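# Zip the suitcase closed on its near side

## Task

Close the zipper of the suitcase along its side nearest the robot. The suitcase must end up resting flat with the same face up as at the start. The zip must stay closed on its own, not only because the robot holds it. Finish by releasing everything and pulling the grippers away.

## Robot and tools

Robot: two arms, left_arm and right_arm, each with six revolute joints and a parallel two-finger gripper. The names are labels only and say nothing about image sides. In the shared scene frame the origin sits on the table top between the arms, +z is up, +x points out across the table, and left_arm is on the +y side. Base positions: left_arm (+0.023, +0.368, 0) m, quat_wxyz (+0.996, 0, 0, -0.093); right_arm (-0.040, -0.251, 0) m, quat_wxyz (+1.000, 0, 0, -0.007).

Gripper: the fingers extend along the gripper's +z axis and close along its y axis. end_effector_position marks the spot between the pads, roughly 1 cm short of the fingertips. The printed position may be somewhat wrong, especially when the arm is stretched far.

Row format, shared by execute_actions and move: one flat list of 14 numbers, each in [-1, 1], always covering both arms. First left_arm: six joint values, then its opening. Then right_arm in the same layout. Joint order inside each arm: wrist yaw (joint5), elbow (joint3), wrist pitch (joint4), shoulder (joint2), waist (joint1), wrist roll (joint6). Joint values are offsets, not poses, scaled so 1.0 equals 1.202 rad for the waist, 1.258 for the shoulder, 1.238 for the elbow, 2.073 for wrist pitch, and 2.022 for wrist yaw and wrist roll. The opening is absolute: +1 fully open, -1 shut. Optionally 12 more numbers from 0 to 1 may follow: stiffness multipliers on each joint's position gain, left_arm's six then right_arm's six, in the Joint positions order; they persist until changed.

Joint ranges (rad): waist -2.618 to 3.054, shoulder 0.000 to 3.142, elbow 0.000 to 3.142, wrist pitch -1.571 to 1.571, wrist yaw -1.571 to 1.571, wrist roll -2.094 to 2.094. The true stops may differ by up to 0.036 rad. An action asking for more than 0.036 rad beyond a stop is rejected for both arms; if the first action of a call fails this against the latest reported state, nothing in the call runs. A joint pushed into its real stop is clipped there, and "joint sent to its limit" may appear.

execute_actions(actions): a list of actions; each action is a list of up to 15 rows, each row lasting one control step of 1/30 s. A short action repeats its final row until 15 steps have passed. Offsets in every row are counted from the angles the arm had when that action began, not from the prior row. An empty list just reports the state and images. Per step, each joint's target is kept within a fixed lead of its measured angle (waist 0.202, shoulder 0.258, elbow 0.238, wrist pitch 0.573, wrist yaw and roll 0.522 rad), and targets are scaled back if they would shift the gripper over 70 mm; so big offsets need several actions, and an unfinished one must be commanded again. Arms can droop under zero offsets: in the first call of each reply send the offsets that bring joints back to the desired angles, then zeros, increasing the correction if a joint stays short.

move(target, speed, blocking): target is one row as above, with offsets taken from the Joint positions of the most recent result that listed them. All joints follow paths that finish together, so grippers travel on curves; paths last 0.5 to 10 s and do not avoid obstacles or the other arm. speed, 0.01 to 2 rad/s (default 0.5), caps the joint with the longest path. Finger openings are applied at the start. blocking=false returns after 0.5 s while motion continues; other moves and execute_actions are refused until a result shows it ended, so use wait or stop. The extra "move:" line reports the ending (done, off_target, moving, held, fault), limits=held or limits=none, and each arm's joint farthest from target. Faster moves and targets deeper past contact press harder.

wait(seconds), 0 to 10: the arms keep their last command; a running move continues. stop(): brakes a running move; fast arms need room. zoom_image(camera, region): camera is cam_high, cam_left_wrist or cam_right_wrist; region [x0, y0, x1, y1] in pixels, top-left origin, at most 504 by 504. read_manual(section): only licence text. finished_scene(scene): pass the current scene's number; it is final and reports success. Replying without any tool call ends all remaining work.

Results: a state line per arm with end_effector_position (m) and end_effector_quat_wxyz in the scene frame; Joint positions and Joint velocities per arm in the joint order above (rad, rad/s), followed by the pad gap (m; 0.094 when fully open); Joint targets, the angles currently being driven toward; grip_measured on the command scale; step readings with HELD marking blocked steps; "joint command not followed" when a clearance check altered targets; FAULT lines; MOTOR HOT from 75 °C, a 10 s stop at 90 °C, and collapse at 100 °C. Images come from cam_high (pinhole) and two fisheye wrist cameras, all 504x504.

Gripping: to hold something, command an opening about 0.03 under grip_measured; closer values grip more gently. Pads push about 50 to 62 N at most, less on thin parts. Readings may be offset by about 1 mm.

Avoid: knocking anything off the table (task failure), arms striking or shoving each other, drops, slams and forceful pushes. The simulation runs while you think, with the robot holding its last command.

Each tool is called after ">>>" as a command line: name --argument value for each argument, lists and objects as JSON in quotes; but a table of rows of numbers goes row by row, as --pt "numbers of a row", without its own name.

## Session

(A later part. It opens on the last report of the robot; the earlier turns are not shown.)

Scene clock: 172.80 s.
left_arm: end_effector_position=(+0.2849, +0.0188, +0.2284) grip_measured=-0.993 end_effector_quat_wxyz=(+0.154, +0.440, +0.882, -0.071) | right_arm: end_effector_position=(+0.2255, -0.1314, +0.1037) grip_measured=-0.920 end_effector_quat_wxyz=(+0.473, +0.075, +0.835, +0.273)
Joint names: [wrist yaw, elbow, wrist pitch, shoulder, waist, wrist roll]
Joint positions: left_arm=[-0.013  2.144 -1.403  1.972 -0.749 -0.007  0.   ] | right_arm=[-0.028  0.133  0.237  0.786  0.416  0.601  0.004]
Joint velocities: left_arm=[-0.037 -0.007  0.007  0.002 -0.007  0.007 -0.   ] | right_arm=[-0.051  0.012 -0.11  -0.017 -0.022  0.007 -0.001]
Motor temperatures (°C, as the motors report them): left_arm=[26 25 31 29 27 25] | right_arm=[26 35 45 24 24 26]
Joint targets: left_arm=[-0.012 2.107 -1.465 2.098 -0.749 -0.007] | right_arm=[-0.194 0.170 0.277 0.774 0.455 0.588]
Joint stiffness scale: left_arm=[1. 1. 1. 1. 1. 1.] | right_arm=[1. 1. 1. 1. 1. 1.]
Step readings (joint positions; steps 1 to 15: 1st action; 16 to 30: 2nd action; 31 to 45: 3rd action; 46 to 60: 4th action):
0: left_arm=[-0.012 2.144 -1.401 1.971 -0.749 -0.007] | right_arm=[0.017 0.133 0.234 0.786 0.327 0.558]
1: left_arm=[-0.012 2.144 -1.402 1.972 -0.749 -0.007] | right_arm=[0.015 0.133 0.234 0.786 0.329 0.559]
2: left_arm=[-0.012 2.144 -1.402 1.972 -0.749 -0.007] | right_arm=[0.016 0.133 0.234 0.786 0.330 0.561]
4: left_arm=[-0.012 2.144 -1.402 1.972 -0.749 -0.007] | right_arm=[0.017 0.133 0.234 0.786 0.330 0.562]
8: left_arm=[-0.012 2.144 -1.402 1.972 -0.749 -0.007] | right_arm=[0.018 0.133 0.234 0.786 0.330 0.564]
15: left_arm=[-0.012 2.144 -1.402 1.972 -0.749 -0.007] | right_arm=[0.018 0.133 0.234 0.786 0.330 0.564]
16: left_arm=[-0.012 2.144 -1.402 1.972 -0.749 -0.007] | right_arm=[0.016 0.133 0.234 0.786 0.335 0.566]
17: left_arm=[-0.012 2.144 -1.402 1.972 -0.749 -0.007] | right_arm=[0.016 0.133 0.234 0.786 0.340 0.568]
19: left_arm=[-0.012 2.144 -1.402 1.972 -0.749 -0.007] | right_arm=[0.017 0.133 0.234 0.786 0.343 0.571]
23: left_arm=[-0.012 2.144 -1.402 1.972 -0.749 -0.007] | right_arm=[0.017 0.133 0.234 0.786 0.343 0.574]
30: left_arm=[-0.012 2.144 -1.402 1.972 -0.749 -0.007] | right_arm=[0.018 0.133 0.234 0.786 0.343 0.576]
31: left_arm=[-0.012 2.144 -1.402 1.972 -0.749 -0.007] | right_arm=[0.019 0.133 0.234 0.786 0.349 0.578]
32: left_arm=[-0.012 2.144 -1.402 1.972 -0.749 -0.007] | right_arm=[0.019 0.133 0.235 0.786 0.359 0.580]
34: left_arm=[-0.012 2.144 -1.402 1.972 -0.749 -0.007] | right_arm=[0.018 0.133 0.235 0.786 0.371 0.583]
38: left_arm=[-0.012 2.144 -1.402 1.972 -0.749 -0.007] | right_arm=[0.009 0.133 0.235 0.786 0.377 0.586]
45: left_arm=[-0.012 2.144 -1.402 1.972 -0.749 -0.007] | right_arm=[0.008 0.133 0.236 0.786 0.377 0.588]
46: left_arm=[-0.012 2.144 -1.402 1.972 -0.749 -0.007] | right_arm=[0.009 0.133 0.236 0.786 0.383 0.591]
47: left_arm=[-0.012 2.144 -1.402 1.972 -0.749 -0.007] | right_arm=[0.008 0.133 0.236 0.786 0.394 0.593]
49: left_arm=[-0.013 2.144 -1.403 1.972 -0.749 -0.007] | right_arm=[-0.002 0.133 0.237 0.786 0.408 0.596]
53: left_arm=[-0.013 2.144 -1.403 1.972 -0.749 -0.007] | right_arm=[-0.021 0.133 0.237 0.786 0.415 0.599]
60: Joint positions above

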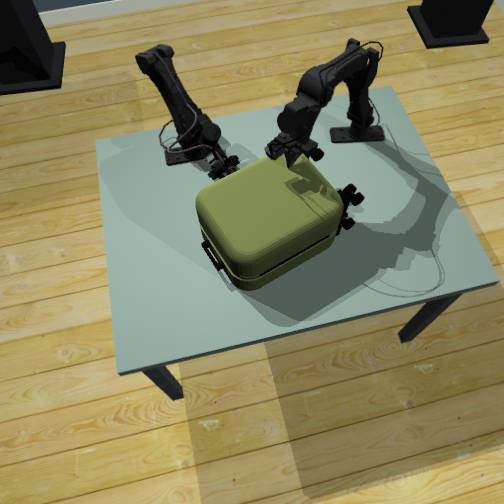

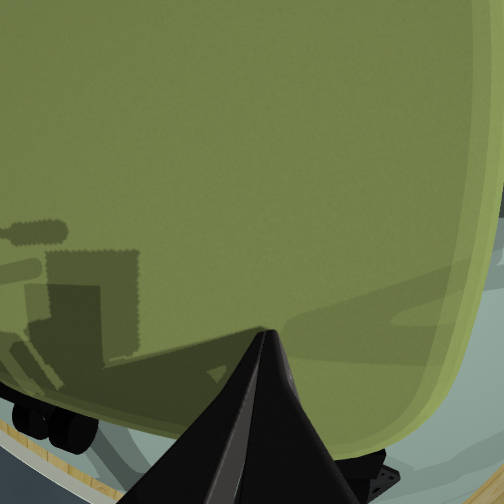

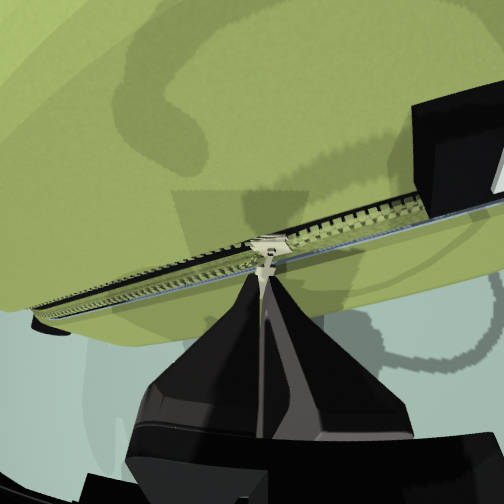

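>>> execute_actions --actions '[[[0,-0.03,-0.03,0.1,0,0,-1,-0.048,0.04,0.024,0.03,0.097,0.012,-0.95]],[[0,-0.03,-0.03,0.1,0,0,-1,-0.048,0.04,0.025,0.034,0.097,0.012,-0.95]],[[0,-0.03,-0.03,0.1,0,0,-1,-0.048,0.044,0.026,0.038,0.097,0.012,-0.95]],[[0,-0.03,-0.03,0.1,0,0,-1,-0.048,0.044,0.026,0.04,0.097,0.012,-0.95]],[[0,-0.03,-0.03,0.1,0,0,-1,-0.048,0.046,0.026,0.042,0.097,0.012,-0.95]],[[0,-0.03,-0.03,0.1,0,0,-1,-0.048,0.046,0.026,0.042,0.097,0.012,-0.95]]]'

Scene clock: 188.33 s.
left_arm: end_effector_position=(+0.2851, +0.0229, +0.2283) grip_measured=-0.993 end_effector_quat_wxyz=(+0.152, +0.439, +0.883, -0.062) | right_arm: end_effector_position=(+0.1908, -0.0405, +0.1052) grip_measured=-0.920 end_effector_quat_wxyz=(+0.423, +0.037, +0.844, +0.329)
Joint names: [wrist yaw, elbow, wrist pitch, shoulder, waist, wrist roll]
Joint positions: left_arm=[-0.027  2.148 -1.418  1.972 -0.749 -0.007  0.   ] | right_arm=[0.219 0.216 0.308 0.976 0.873 0.81  0.004]
Joint velocities: left_arm=[ 0.022 -0.012 -0.037 -0.022  0.002  0.007 -0.   ] | right_arm=[ 0.007 -0.007  0.007 -0.007  0.007  0.007 -0.   ]
Motor temperatures (°C, as the motors report them): left_arm=[26 25 30 28 27 25] | right_arm=[27 35 46 24 24 26]
Joint targets: left_arm=[-0.024 2.108 -1.475 2.098 -0.749 -0.007] | right_arm=[0.076 0.255 0.348 0.990 0.917 0.799]
Joint stiffness scale: left_arm=[1. 1. 1. 1. 1. 1.] | right_arm=[1. 1. 1. 1. 1. 1.]
Step readings (joint positions; steps 1 to 15: 1st action; 16 to 30: 2nd action; 31 to 45: 3rd action; 46 to 60: 4th action; 61 to 75: 5th action; 76 to 90: 6th action):
0: left_arm=[-0.013 2.144 -1.403 1.972 -0.749 -0.007] | right_arm=[-0.028 0.133 0.237 0.786 0.416 0.601]
1: left_arm=[-0.013 2.144 -1.403 1.972 -0.749 -0.007] | right_arm=[-0.014 0.133 0.240 0.790 0.431 0.609]
2: left_arm=[-0.014 2.144 -1.403 1.972 -0.749 -0.007] | right_arm=[-0.002 0.136 0.244 0.797 0.456 0.615]
4: left_arm=[-0.015 2.144 -1.404 1.972 -0.749 -0.007] | right_arm=[0.009 0.141 0.244 0.806 0.484 0.623]
8: left_arm=[-0.015 2.144 -1.404 1.972 -0.749 -0.007] | right_arm=[0.014 0.142 0.245 0.807 0.492 0.632]
15: left_arm=[-0.015 2.144 -1.404 1.972 -0.749 -0.007] | right_arm=[0.015 0.142 0.245 0.807 0.493 0.636]
16: left_arm=[-0.015 2.144 -1.404 1.972 -0.749 -0.007] | right_arm=[0.030 0.142 0.248 0.811 0.508 0.643]
17: left_arm=[-0.015 2.144 -1.404 1.972 -0.749 -0.007] | right_arm=[0.045 0.145 0.252 0.818 0.532 0.650]
19: left_arm=[-0.016 2.144 -1.404 1.972 -0.749 -0.007] | right_arm=[0.056 0.150 0.254 0.828 0.559 0.658]
23: left_arm=[-0.016 2.144 -1.404 1.972 -0.749 -0.007] | right_arm=[0.061 0.151 0.256 0.831 0.568 0.667]
30: left_arm=[-0.016 2.144 -1.404 1.972 -0.749 -0.007] | right_arm=[0.061 0.151 0.256 0.831 0.569 0.672]
31: left_arm=[-0.016 2.144 -1.404 1.972 -0.749 -0.007] | right_arm=[0.076 0.153 0.258 0.836 0.584 0.679]
32: left_arm=[-0.017 2.144 -1.405 1.972 -0.749 -0.007] | right_arm=[0.089 0.157 0.260 0.845 0.608 0.685]
34: left_arm=[-0.017 2.144 -1.405 1.972 -0.749 -0.007] | right_arm=[0.097 0.164 0.264 0.859 0.637 0.693]
38: left_arm=[-0.017 2.144 -1.405 1.972 -0.749 -0.007] | right_arm=[0.098 0.165 0.267 0.863 0.647 0.702]
45: left_arm=[-0.017 2.144 -1.405 1.972 -0.749 -0.007] | right_arm=[0.098 0.165 0.268 0.863 0.647 0.706]
46: left_arm=[-0.017 2.144 -1.405 1.972 -0.749 -0.007] | right_arm=[0.111 0.167 0.269 0.869 0.663 0.713]
47: left_arm=[-0.018 2.144 -1.405 1.972 -0.749 -0.007] | right_arm=[0.125 0.172 0.273 0.880 0.686 0.720]
49: left_arm=[-0.019 2.145 -1.407 1.972 -0.749 -0.007] | right_arm=[0.132 0.179 0.278 0.894 0.715 0.728]
53: left_arm=[-0.019 2.145 -1.407 1.972 -0.749 -0.007] | right_arm=[0.134 0.180 0.281 0.899 0.724 0.736]
60: left_arm=[-0.019 2.145 -1.408 1.972 -0.749 -0.007] | right_arm=[0.134 0.180 0.281 0.899 0.724 0.741]
61: left_arm=[-0.019 2.145 -1.408 1.972 -0.749 -0.007] | right_arm=[0.148 0.183 0.282 0.905 0.739 0.748]
62: left_arm=[-0.020 2.145 -1.409 1.972 -0.749 -0.007] | right_arm=[0.164 0.188 0.287 0.917 0.762 0.754]
64: left_arm=[-0.023 2.145 -1.412 1.972 -0.749 -0.007] | right_arm=[0.172 0.197 0.291 0.933 0.790 0.762]
68: left_arm=[-0.024 2.145 -1.412 1.972 -0.749 -0.007] | right_arm=[0.173 0.198 0.294 0.937 0.800 0.771]
75: left_arm=[-0.024 2.145 -1.412 1.972 -0.749 -0.007] | right_arm=[0.173 0.198 0.294 0.937 0.800 0.775]
76: left_arm=[-0.024 2.145 -1.412 1.972 -0.749 -0.007] | right_arm=[0.187 0.200 0.296 0.943 0.815 0.783]
77: left_arm=[-0.025 2.146 -1.413 1.972 -0.749 -0.007] | right_arm=[0.203 0.206 0.300 0.955 0.837 0.789]
79: left_arm=[-0.027 2.148 -1.417 1.972 -0.749 -0.007] | right_arm=[0.212 0.215 0.305 0.972 0.864 0.797]
83: left_arm=[-0.027 2.148 -1.418 1.972 -0.749 -0.007] | right_arm=[0.218 0.216 0.307 0.976 0.873 0.806]
90: Joint positions above

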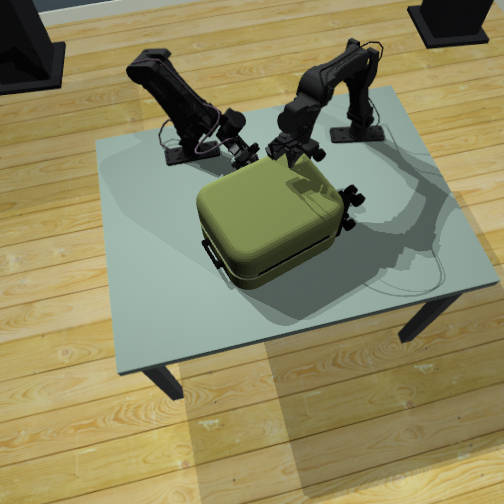

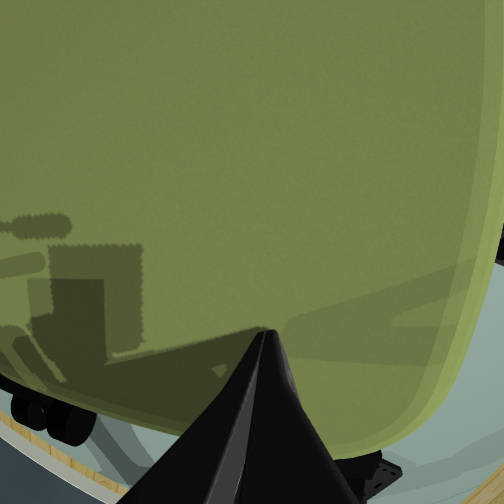

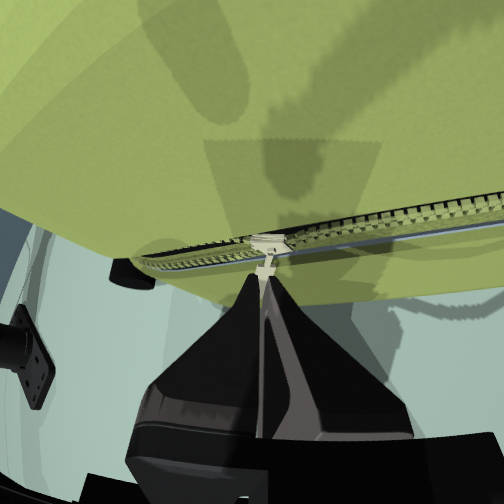

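>>> execute_actions --actions '[[[0,-0.03,-0.03,0.1,0,0,-1,-0.042,0.05,0.034,0.057,0.085,0.005,-0.95]],[[0,-0.03,-0.03,0.1,0,0,-1,-0.042,0.05,0.034,0.059,0.082,0.005,-0.95]],[[0,-0.03,-0.03,0.1,0,0,-1,-0.045,0.053,0.034,0.059,0.078,0.005,-0.95]],[[0,-0.03,-0.03,0.1,0,0,-1,-0.048,0.053,0.034,0.059,0.075,0.005,-0.95]],[[0,-0.03,-0.03,0.1,0,0,-1,-0.05,0.055,0.034,0.059,0.072,0.005,-0.95]],[[0,-0.03,-0.03,0.1,0,0,-1,-0.05,0.055,0.034,0.059,0.07,0.005,-0.95]]]'

Scene clock: 201.93 s.
left_arm: end_effector_position=(+0.2851, +0.0232, +0.2282) grip_measured=-0.993 end_effector_quat_wxyz=(+0.151, +0.439, +0.883, -0.061) | right_arm: end_effector_position=(+0.1705, +0.0385, +0.1049) grip_measured=-0.920 end_effector_quat_wxyz=(+0.423, +0.023, +0.839, +0.340)
Joint names: [wrist yaw, elbow, wrist pitch, shoulder, waist, wrist roll]
Joint positions: left_arm=[-0.028  2.148 -1.42   1.972 -0.749 -0.007  0.   ] | right_arm=[0.465 0.371 0.472 1.319 1.176 0.932 0.004]
Joint velocities: left_arm=[ 0.007 -0.007 -0.007 -0.032  0.007  0.022 -0.   ] | right_arm=[ 0.051  0.002  0.037 -0.022 -0.007  0.022 -0.   ]
Motor temperatures (°C, as the motors report them): left_arm=[26 25 30 28 27 25] | right_arm=[28 35 46 24 24 26]
Joint targets: left_arm=[-0.028 2.110 -1.482 2.098 -0.749 -0.007] | right_arm=[0.324 0.411 0.513 1.337 1.221 0.922]
Joint stiffness scale: left_arm=[1. 1. 1. 1. 1. 1.] | right_arm=[1. 1. 1. 1. 1. 1.]
Step readings (joint positions; steps 1 to 15: 1st action; 16 to 30: 2nd action; 31 to 45: 3rd action; 46 to 60: 4th action; 61 to 75: 5th action; 76 to 90: 6th action):
0: left_arm=[-0.027 2.148 -1.418 1.972 -0.749 -0.007] | right_arm=[0.219 0.216 0.308 0.976 0.873 0.812]
1: left_arm=[-0.027 2.148 -1.418 1.972 -0.749 -0.007] | right_arm=[0.234 0.219 0.311 0.986 0.885 0.816]
2: left_arm=[-0.027 2.148 -1.418 1.972 -0.749 -0.007] | right_arm=[0.249 0.227 0.320 1.004 0.903 0.820]
4: left_arm=[-0.028 2.148 -1.419 1.972 -0.749 -0.007] | right_arm=[0.262 0.238 0.329 1.028 0.925 0.824]
8: left_arm=[-0.028 2.148 -1.419 1.972 -0.749 -0.007] | right_arm=[0.265 0.240 0.334 1.034 0.935 0.828]
15: left_arm=[-0.028 2.148 -1.419 1.972 -0.749 -0.007] | right_arm=[0.265 0.240 0.334 1.034 0.935 0.831]
16: left_arm=[-0.028 2.148 -1.419 1.972 -0.749 -0.007] | right_arm=[0.279 0.243 0.338 1.043 0.946 0.836]
17: left_arm=[-0.028 2.148 -1.419 1.972 -0.749 -0.007] | right_arm=[0.294 0.250 0.347 1.062 0.963 0.839]
19: left_arm=[-0.028 2.148 -1.419 1.972 -0.749 -0.007] | right_arm=[0.305 0.261 0.357 1.086 0.984 0.844]
23: left_arm=[-0.028 2.148 -1.419 1.972 -0.749 -0.007] | right_arm=[0.310 0.263 0.362 1.092 0.992 0.849]
30: left_arm=[-0.028 2.148 -1.419 1.972 -0.749 -0.007] | right_arm=[0.311 0.263 0.362 1.092 0.992 0.851]
31: left_arm=[-0.028 2.148 -1.419 1.972 -0.749 -0.007] | right_arm=[0.322 0.267 0.366 1.102 1.002 0.856]
32: left_arm=[-0.028 2.148 -1.419 1.972 -0.749 -0.007] | right_arm=[0.338 0.275 0.373 1.119 1.017 0.860]
34: left_arm=[-0.028 2.148 -1.420 1.972 -0.749 -0.007] | right_arm=[0.347 0.287 0.383 1.144 1.037 0.864]
38: left_arm=[-0.028 2.148 -1.420 1.972 -0.749 -0.007] | right_arm=[0.352 0.290 0.388 1.150 1.044 0.869]
45: left_arm=[-0.028 2.148 -1.420 1.972 -0.749 -0.007] | right_arm=[0.353 0.290 0.388 1.150 1.044 0.872]
46: left_arm=[-0.028 2.148 -1.420 1.972 -0.749 -0.007] | right_arm=[0.364 0.293 0.391 1.158 1.053 0.876]
47: left_arm=[-0.028 2.148 -1.420 1.972 -0.749 -0.007] | right_arm=[0.378 0.300 0.399 1.176 1.067 0.880]
49: left_arm=[-0.028 2.148 -1.420 1.972 -0.749 -0.007] | right_arm=[0.388 0.313 0.409 1.200 1.085 0.884]
53: left_arm=[-0.028 2.148 -1.420 1.972 -0.749 -0.007] | right_arm=[0.391 0.315 0.415 1.206 1.093 0.889]
60: left_arm=[-0.028 2.148 -1.420 1.972 -0.749 -0.007] | right_arm=[0.391 0.315 0.416 1.206 1.093 0.892]
61: left_arm=[-0.028 2.148 -1.420 1.972 -0.749 -0.007] | right_arm=[0.401 0.319 0.419 1.215 1.101 0.896]
62: left_arm=[-0.028 2.148 -1.420 1.972 -0.749 -0.007] | right_arm=[0.414 0.326 0.426 1.232 1.113 0.900]
64: left_arm=[-0.028 2.148 -1.420 1.972 -0.749 -0.007] | right_arm=[0.424 0.340 0.437 1.255 1.130 0.905]
68: left_arm=[-0.028 2.148 -1.420 1.972 -0.749 -0.007] | right_arm=[0.425 0.343 0.443 1.263 1.137 0.909]
75: left_arm=[-0.028 2.148 -1.420 1.972 -0.749 -0.007] | right_arm=[0.425 0.343 0.443 1.263 1.137 0.912]
76: left_arm=[-0.028 2.148 -1.420 1.972 -0.749 -0.007] | right_arm=[0.435 0.346 0.446 1.271 1.145 0.916]
77: left_arm=[-0.028 2.148 -1.420 1.972 -0.749 -0.007] | right_arm=[0.447 0.354 0.454 1.288 1.156 0.920]
79: left_arm=[-0.028 2.148 -1.420 1.972 -0.749 -0.007] | right_arm=[0.459 0.368 0.466 1.312 1.172 0.924]
83: left_arm=[-0.028 2.148 -1.420 1.972 -0.749 -0.007] | right_arm=[0.464 0.371 0.472 1.319 1.176 0.929]
90: Joint positions above

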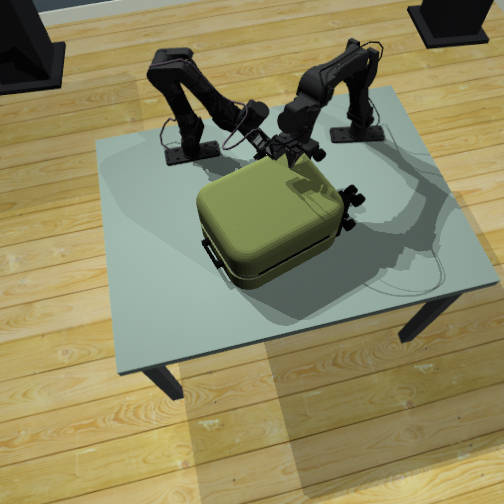

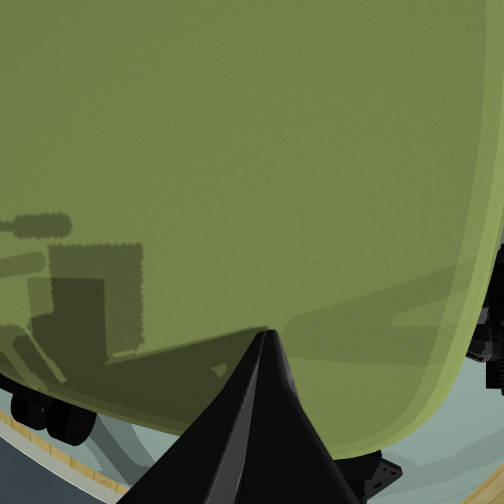

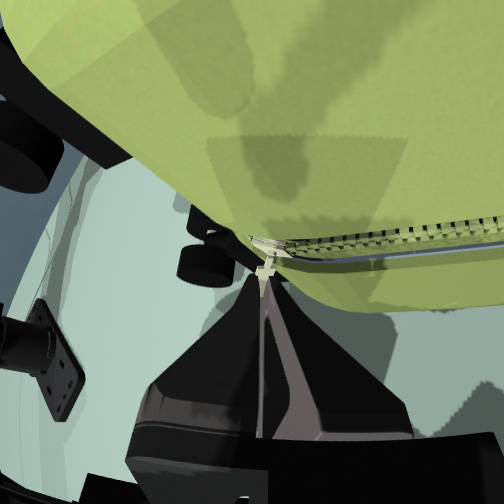

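>>> execute_actions --actions '[[[0,-0.03,-0.03,0.1,0,0,-1,-0.055,0.062,0.03,0.06,0.055,0,-0.95]],[[0,-0.03,-0.03,0.1,0,0,-1,-0.055,0.062,0.03,0.06,0.05,0,-0.95]]]'

>>> move --target '[0,0,0,0,0,0,-1,0,0.03,0.018,0,0,0,-0.5]'

>>> move --target '[0,0,0,-0.1,0,0,-1,0.03,-0.1,-0.06,-0.3,0.05,-0.3,-0.5]' --speed 0.35

Scene clock: 209.47 s.
left_arm: end_effector_position=(+0.2851, +0.0232, +0.2282) grip_measured=-0.993 end_effector_quat_wxyz=(+0.151, +0.439, +0.883, -0.061) | right_arm: end_effector_position=(+0.1140, +0.1088, +0.0978) grip_measured=-0.947 end_effector_quat_wxyz=(+0.329, -0.076, +0.844, +0.417)
Joint names: [wrist yaw, elbow, wrist pitch, shoulder, waist, wrist roll]
Joint positions: left_arm=[-0.028  2.148 -1.42   1.972 -0.749 -0.007  0.   ] | right_arm=[0.256 0.457 0.532 1.456 1.291 0.94  0.002]
Joint velocities: left_arm=[ 0.051 -0.022  0.11   0.007  0.007 -0.007  0.   ] | right_arm=[-0.11   0.002 -0.037 -0.002 -0.007  0.051  0.   ]
Motor temperatures (°C, as the motors report them): left_arm=[26 25 30 28 27 25] | right_arm=[27 35 46 24 24 26]
Joint targets: left_arm=[-0.028 2.110 -1.482 2.098 -0.749 -0.007] | right_arm=[0.250 0.490 0.565 1.462 1.297 0.938]
Joint stiffness scale: left_arm=[1. 1. 1. 1. 1. 1.] | right_arm=[1. 1. 1. 1. 1. 1.]
Step readings (joint positions; steps 1 to 15: 1st action; 16 to 30: 2nd action):
0: left_arm=[-0.028 2.148 -1.420 1.972 -0.749 -0.007] | right_arm=[0.465 0.371 0.472 1.319 1.176 0.933]
1: left_arm=[-0.028 2.148 -1.420 1.972 -0.749 -0.007] | right_arm=[0.472 0.375 0.474 1.327 1.180 0.935]
2: left_arm=[-0.028 2.148 -1.420 1.972 -0.749 -0.007] | right_arm=[0.483 0.386 0.479 1.345 1.186 0.937]
4: left_arm=[-0.028 2.148 -1.420 1.972 -0.749 -0.007] | right_arm=[0.460 0.404 0.488 1.372 1.201 0.938]
8: left_arm=[-0.028 2.148 -1.420 1.972 -0.749 -0.007] | right_arm=[0.390 0.413 0.499 1.386 1.236 0.938]
15: left_arm=[-0.028 2.148 -1.420 1.972 -0.749 -0.007] | right_arm=[0.361 0.413 0.503 1.386 1.236 0.938]
16: left_arm=[-0.028 2.148 -1.420 1.972 -0.749 -0.007] | right_arm=[0.352 0.419 0.506 1.396 1.242 0.939]
17: left_arm=[-0.028 2.148 -1.420 1.972 -0.749 -0.007] | right_arm=[0.335 0.432 0.512 1.416 1.256 0.940]
19: left_arm=[-0.028 2.148 -1.420 1.972 -0.749 -0.007] | right_arm=[0.300 0.452 0.521 1.448 1.281 0.940]
23: left_arm=[-0.028 2.148 -1.420 1.972 -0.749 -0.007] | right_arm=[0.268 0.457 0.528 1.456 1.291 0.940]
30: Joint positions above

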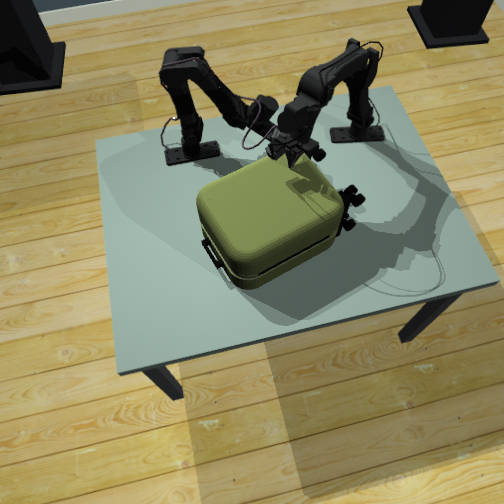

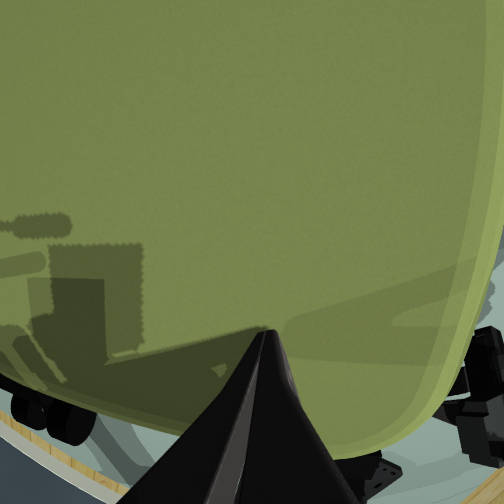

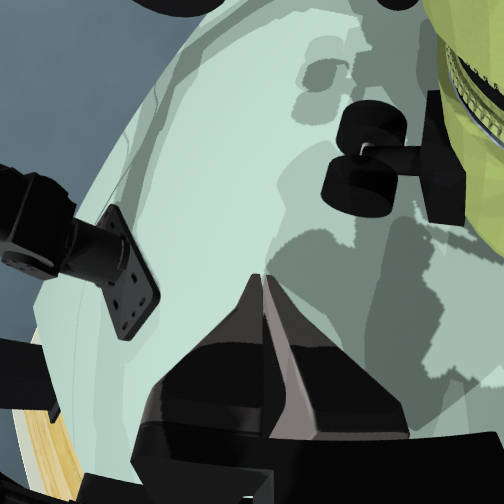

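Scene clock: 210.27 s.
left_arm: end_effector_position=(+0.2852, +0.0231, +0.2314) grip_measured=-0.993 end_effector_quat_wxyz=(+0.156, +0.439, +0.883, -0.063) | right_arm: end_effector_position=(+0.1141, +0.1093, +0.0989) grip_measured=-0.503 end_effector_quat_wxyz=(+0.329, -0.075, +0.843, +0.419)
Joint names: [wrist yaw, elbow, wrist pitch, shoulder, waist, wrist roll]
Joint positions: left_arm=[-0.028  2.15  -1.418  1.967 -0.749 -0.007  0.   ] | right_arm=[0.255 0.457 0.537 1.456 1.291 0.941 0.023]
Joint velocities: left_arm=[-0.11   0.007 -0.007 -0.007  0.027 -0.051  0.001] | right_arm=[-0.037  0.007 -0.037  0.007 -0.002 -0.168 -0.002]
Motor temperatures (°C, as the motors report them): left_arm=[26 25 30 28 27 25] | right_arm=[27 35 46 24 24 26]
Joint targets: left_arm=[-0.028 2.148 -1.420 1.972 -0.749 -0.007] | right_arm=[0.255 0.494 0.570 1.456 1.291 0.940]
Joint stiffness scale: left_arm=[1. 1. 1. 1. 1. 1.] | right_arm=[1. 1. 1. 1. 1. 1.]
move: off_target (right_arm); limits=none; left_arm: farthest joint: the shoulder, 0.005 radians from its target (0.000 radians at the start); right_arm: farthest joint: the elbow, 0.037 radians from its target (0.037 radians at the start)

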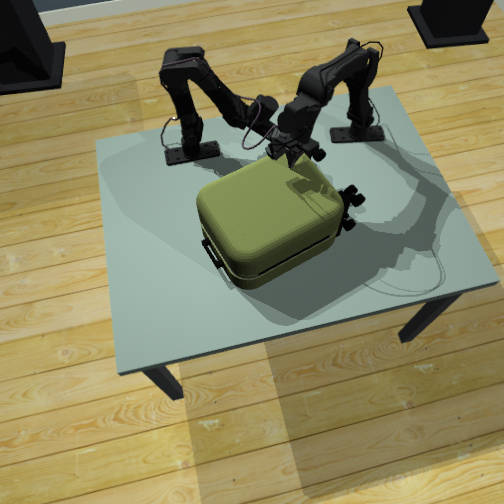

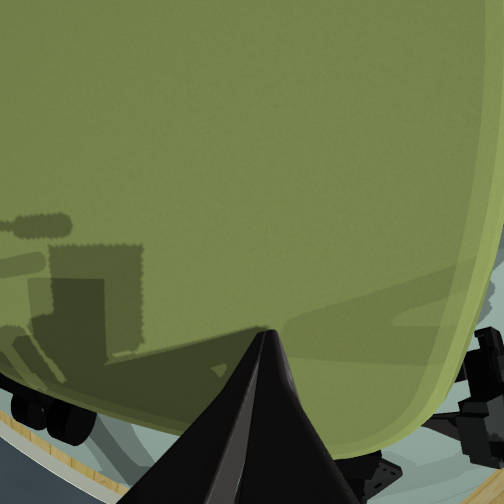

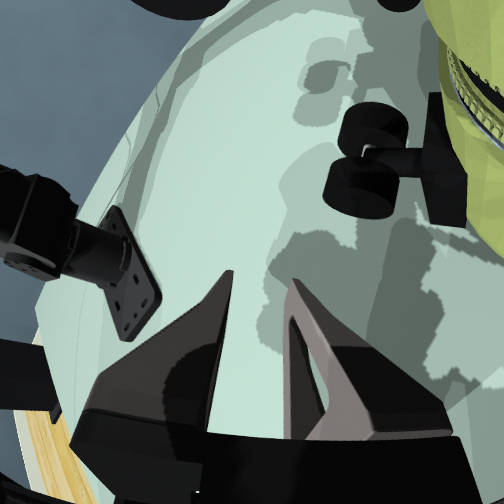

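Scene clock: 212.73 s.
left_arm: end_effector_position=(+0.2782, +0.0326, +0.2685) grip_measured=-0.993 end_effector_quat_wxyz=(+0.195, +0.434, +0.875, -0.084) | right_arm: end_effector_position=(+0.0929, +0.0700, +0.1396) grip_measured=-0.503 end_effector_quat_wxyz=(+0.467, -0.311, +0.759, +0.330)
Joint names: [wrist yaw, elbow, wrist pitch, shoulder, waist, wrist roll]
Joint positions: left_arm=[-0.028  2.15  -1.418  1.876 -0.749 -0.007  0.   ] | right_arm=[0.302 0.338 0.401 1.111 1.341 0.342 0.023]
Joint velocities: left_arm=[-0.022 -0.002  0.051  0.007  0.022  0.066  0.001] | right_arm=[ 0.022  0.002 -0.037  0.012 -0.012 -0.022  0.001]
Motor temperatures (°C, as the motors report them): left_arm=[26 25 30 29 27 25] | right_arm=[27 35 46 25 24 26]
Joint targets: left_arm=[-0.028 2.150 -1.418 1.841 -0.749 -0.007] | right_arm=[0.316 0.333 0.413 1.079 1.351 0.335]
Joint stiffness scale: left_arm=[1. 1. 1. 1. 1. 1.] | right_arm=[1. 1. 1. 1. 1. 1.]
move: off_target (left_arm, right_arm); limits=none; left_arm: farthest joint: the shoulder, 0.035 radians from its target (0.125 radians at the start); right_arm: farthest joint: the shoulder, 0.033 radians from its target (0.378 radians at the start)

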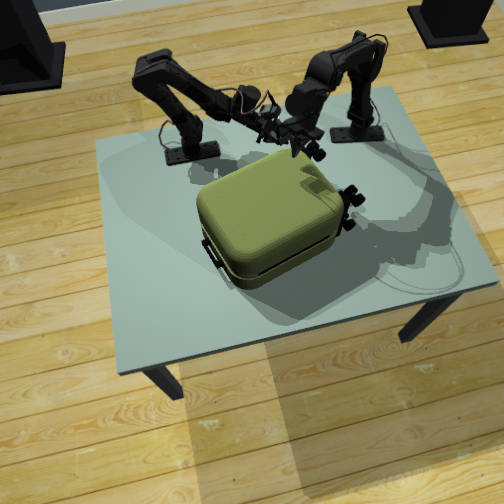

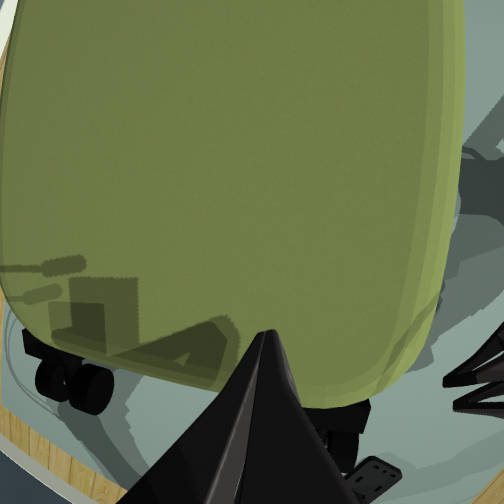

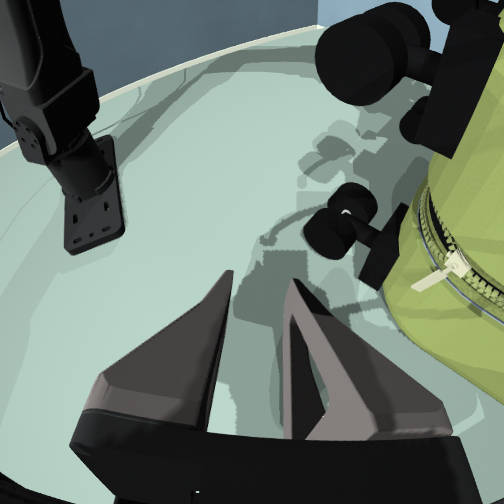

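>>> move --target '[0,-0.1,0,-0.35,0.35,0,-1,0.25,-0.05,-0.15,-0.3,0,0,-0.5]' --speed 0.6

Scene clock: 217.53 s.
left_arm: end_effector_position=(+0.3084, +0.2121, +0.3808) grip_measured=-0.993 end_effector_quat_wxyz=(+0.349, +0.231, +0.905, -0.080) | right_arm: end_effector_position=(+0.1426, -0.0347, +0.1643) grip_measured=-0.503 end_effector_quat_wxyz=(+0.580, -0.177, +0.778, +0.163)
Joint names: [wrist yaw, elbow, wrist pitch, shoulder, waist, wrist roll]
Joint positions: left_arm=[-0.028  2.034 -1.423  1.451 -0.333 -0.007  0.   ] | right_arm=[0.789 0.28  0.083 0.762 1.341 0.341 0.023]
Joint velocities: left_arm=[-0.095 -0.012  0.051 -0.017  0.002 -0.007 -0.001] | right_arm=[ 0.022 -0.007  0.051 -0.022 -0.012  0.037 -0.   ]
Motor temperatures (°C, as the motors report them): left_arm=[26 26 30 30 27 25] | right_arm=[27 34 45 25 24 26]
Joint targets: left_arm=[-0.028 2.026 -1.418 1.435 -0.328 -0.007] | right_arm=[0.808 0.276 0.090 0.734 1.341 0.342]
Joint stiffness scale: left_arm=[1. 1. 1. 1. 1. 1.] | right_arm=[1. 1. 1. 1. 1. 1.]
move: off_target (right_arm); limits=none; left_arm: farthest joint: the shoulder, 0.015 radians from its target (0.440 radians at the start); right_arm: farthest joint: the shoulder, 0.029 radians from its target (0.378 radians at the start)

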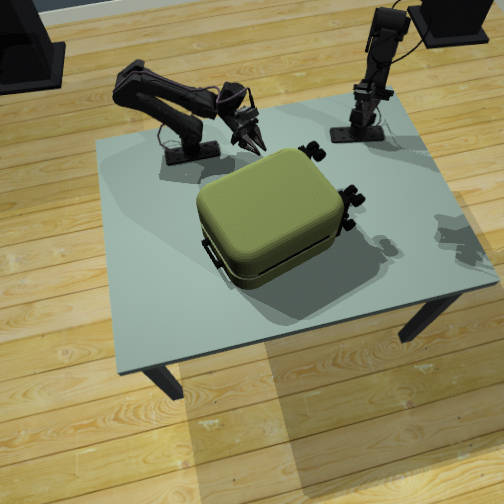

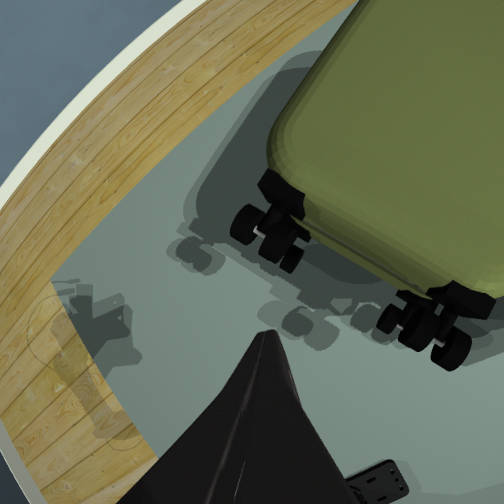

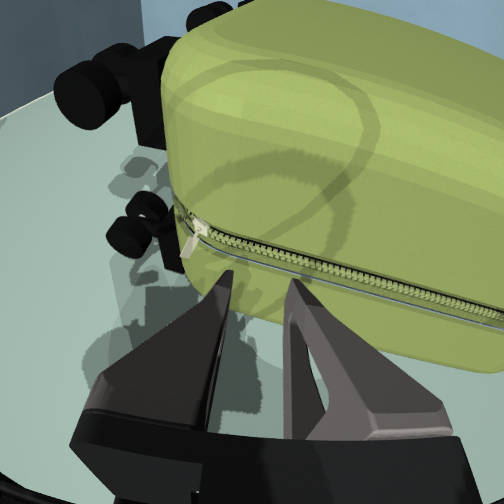

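>>> finished_scene --scene 2

The scene is finished: the task was done.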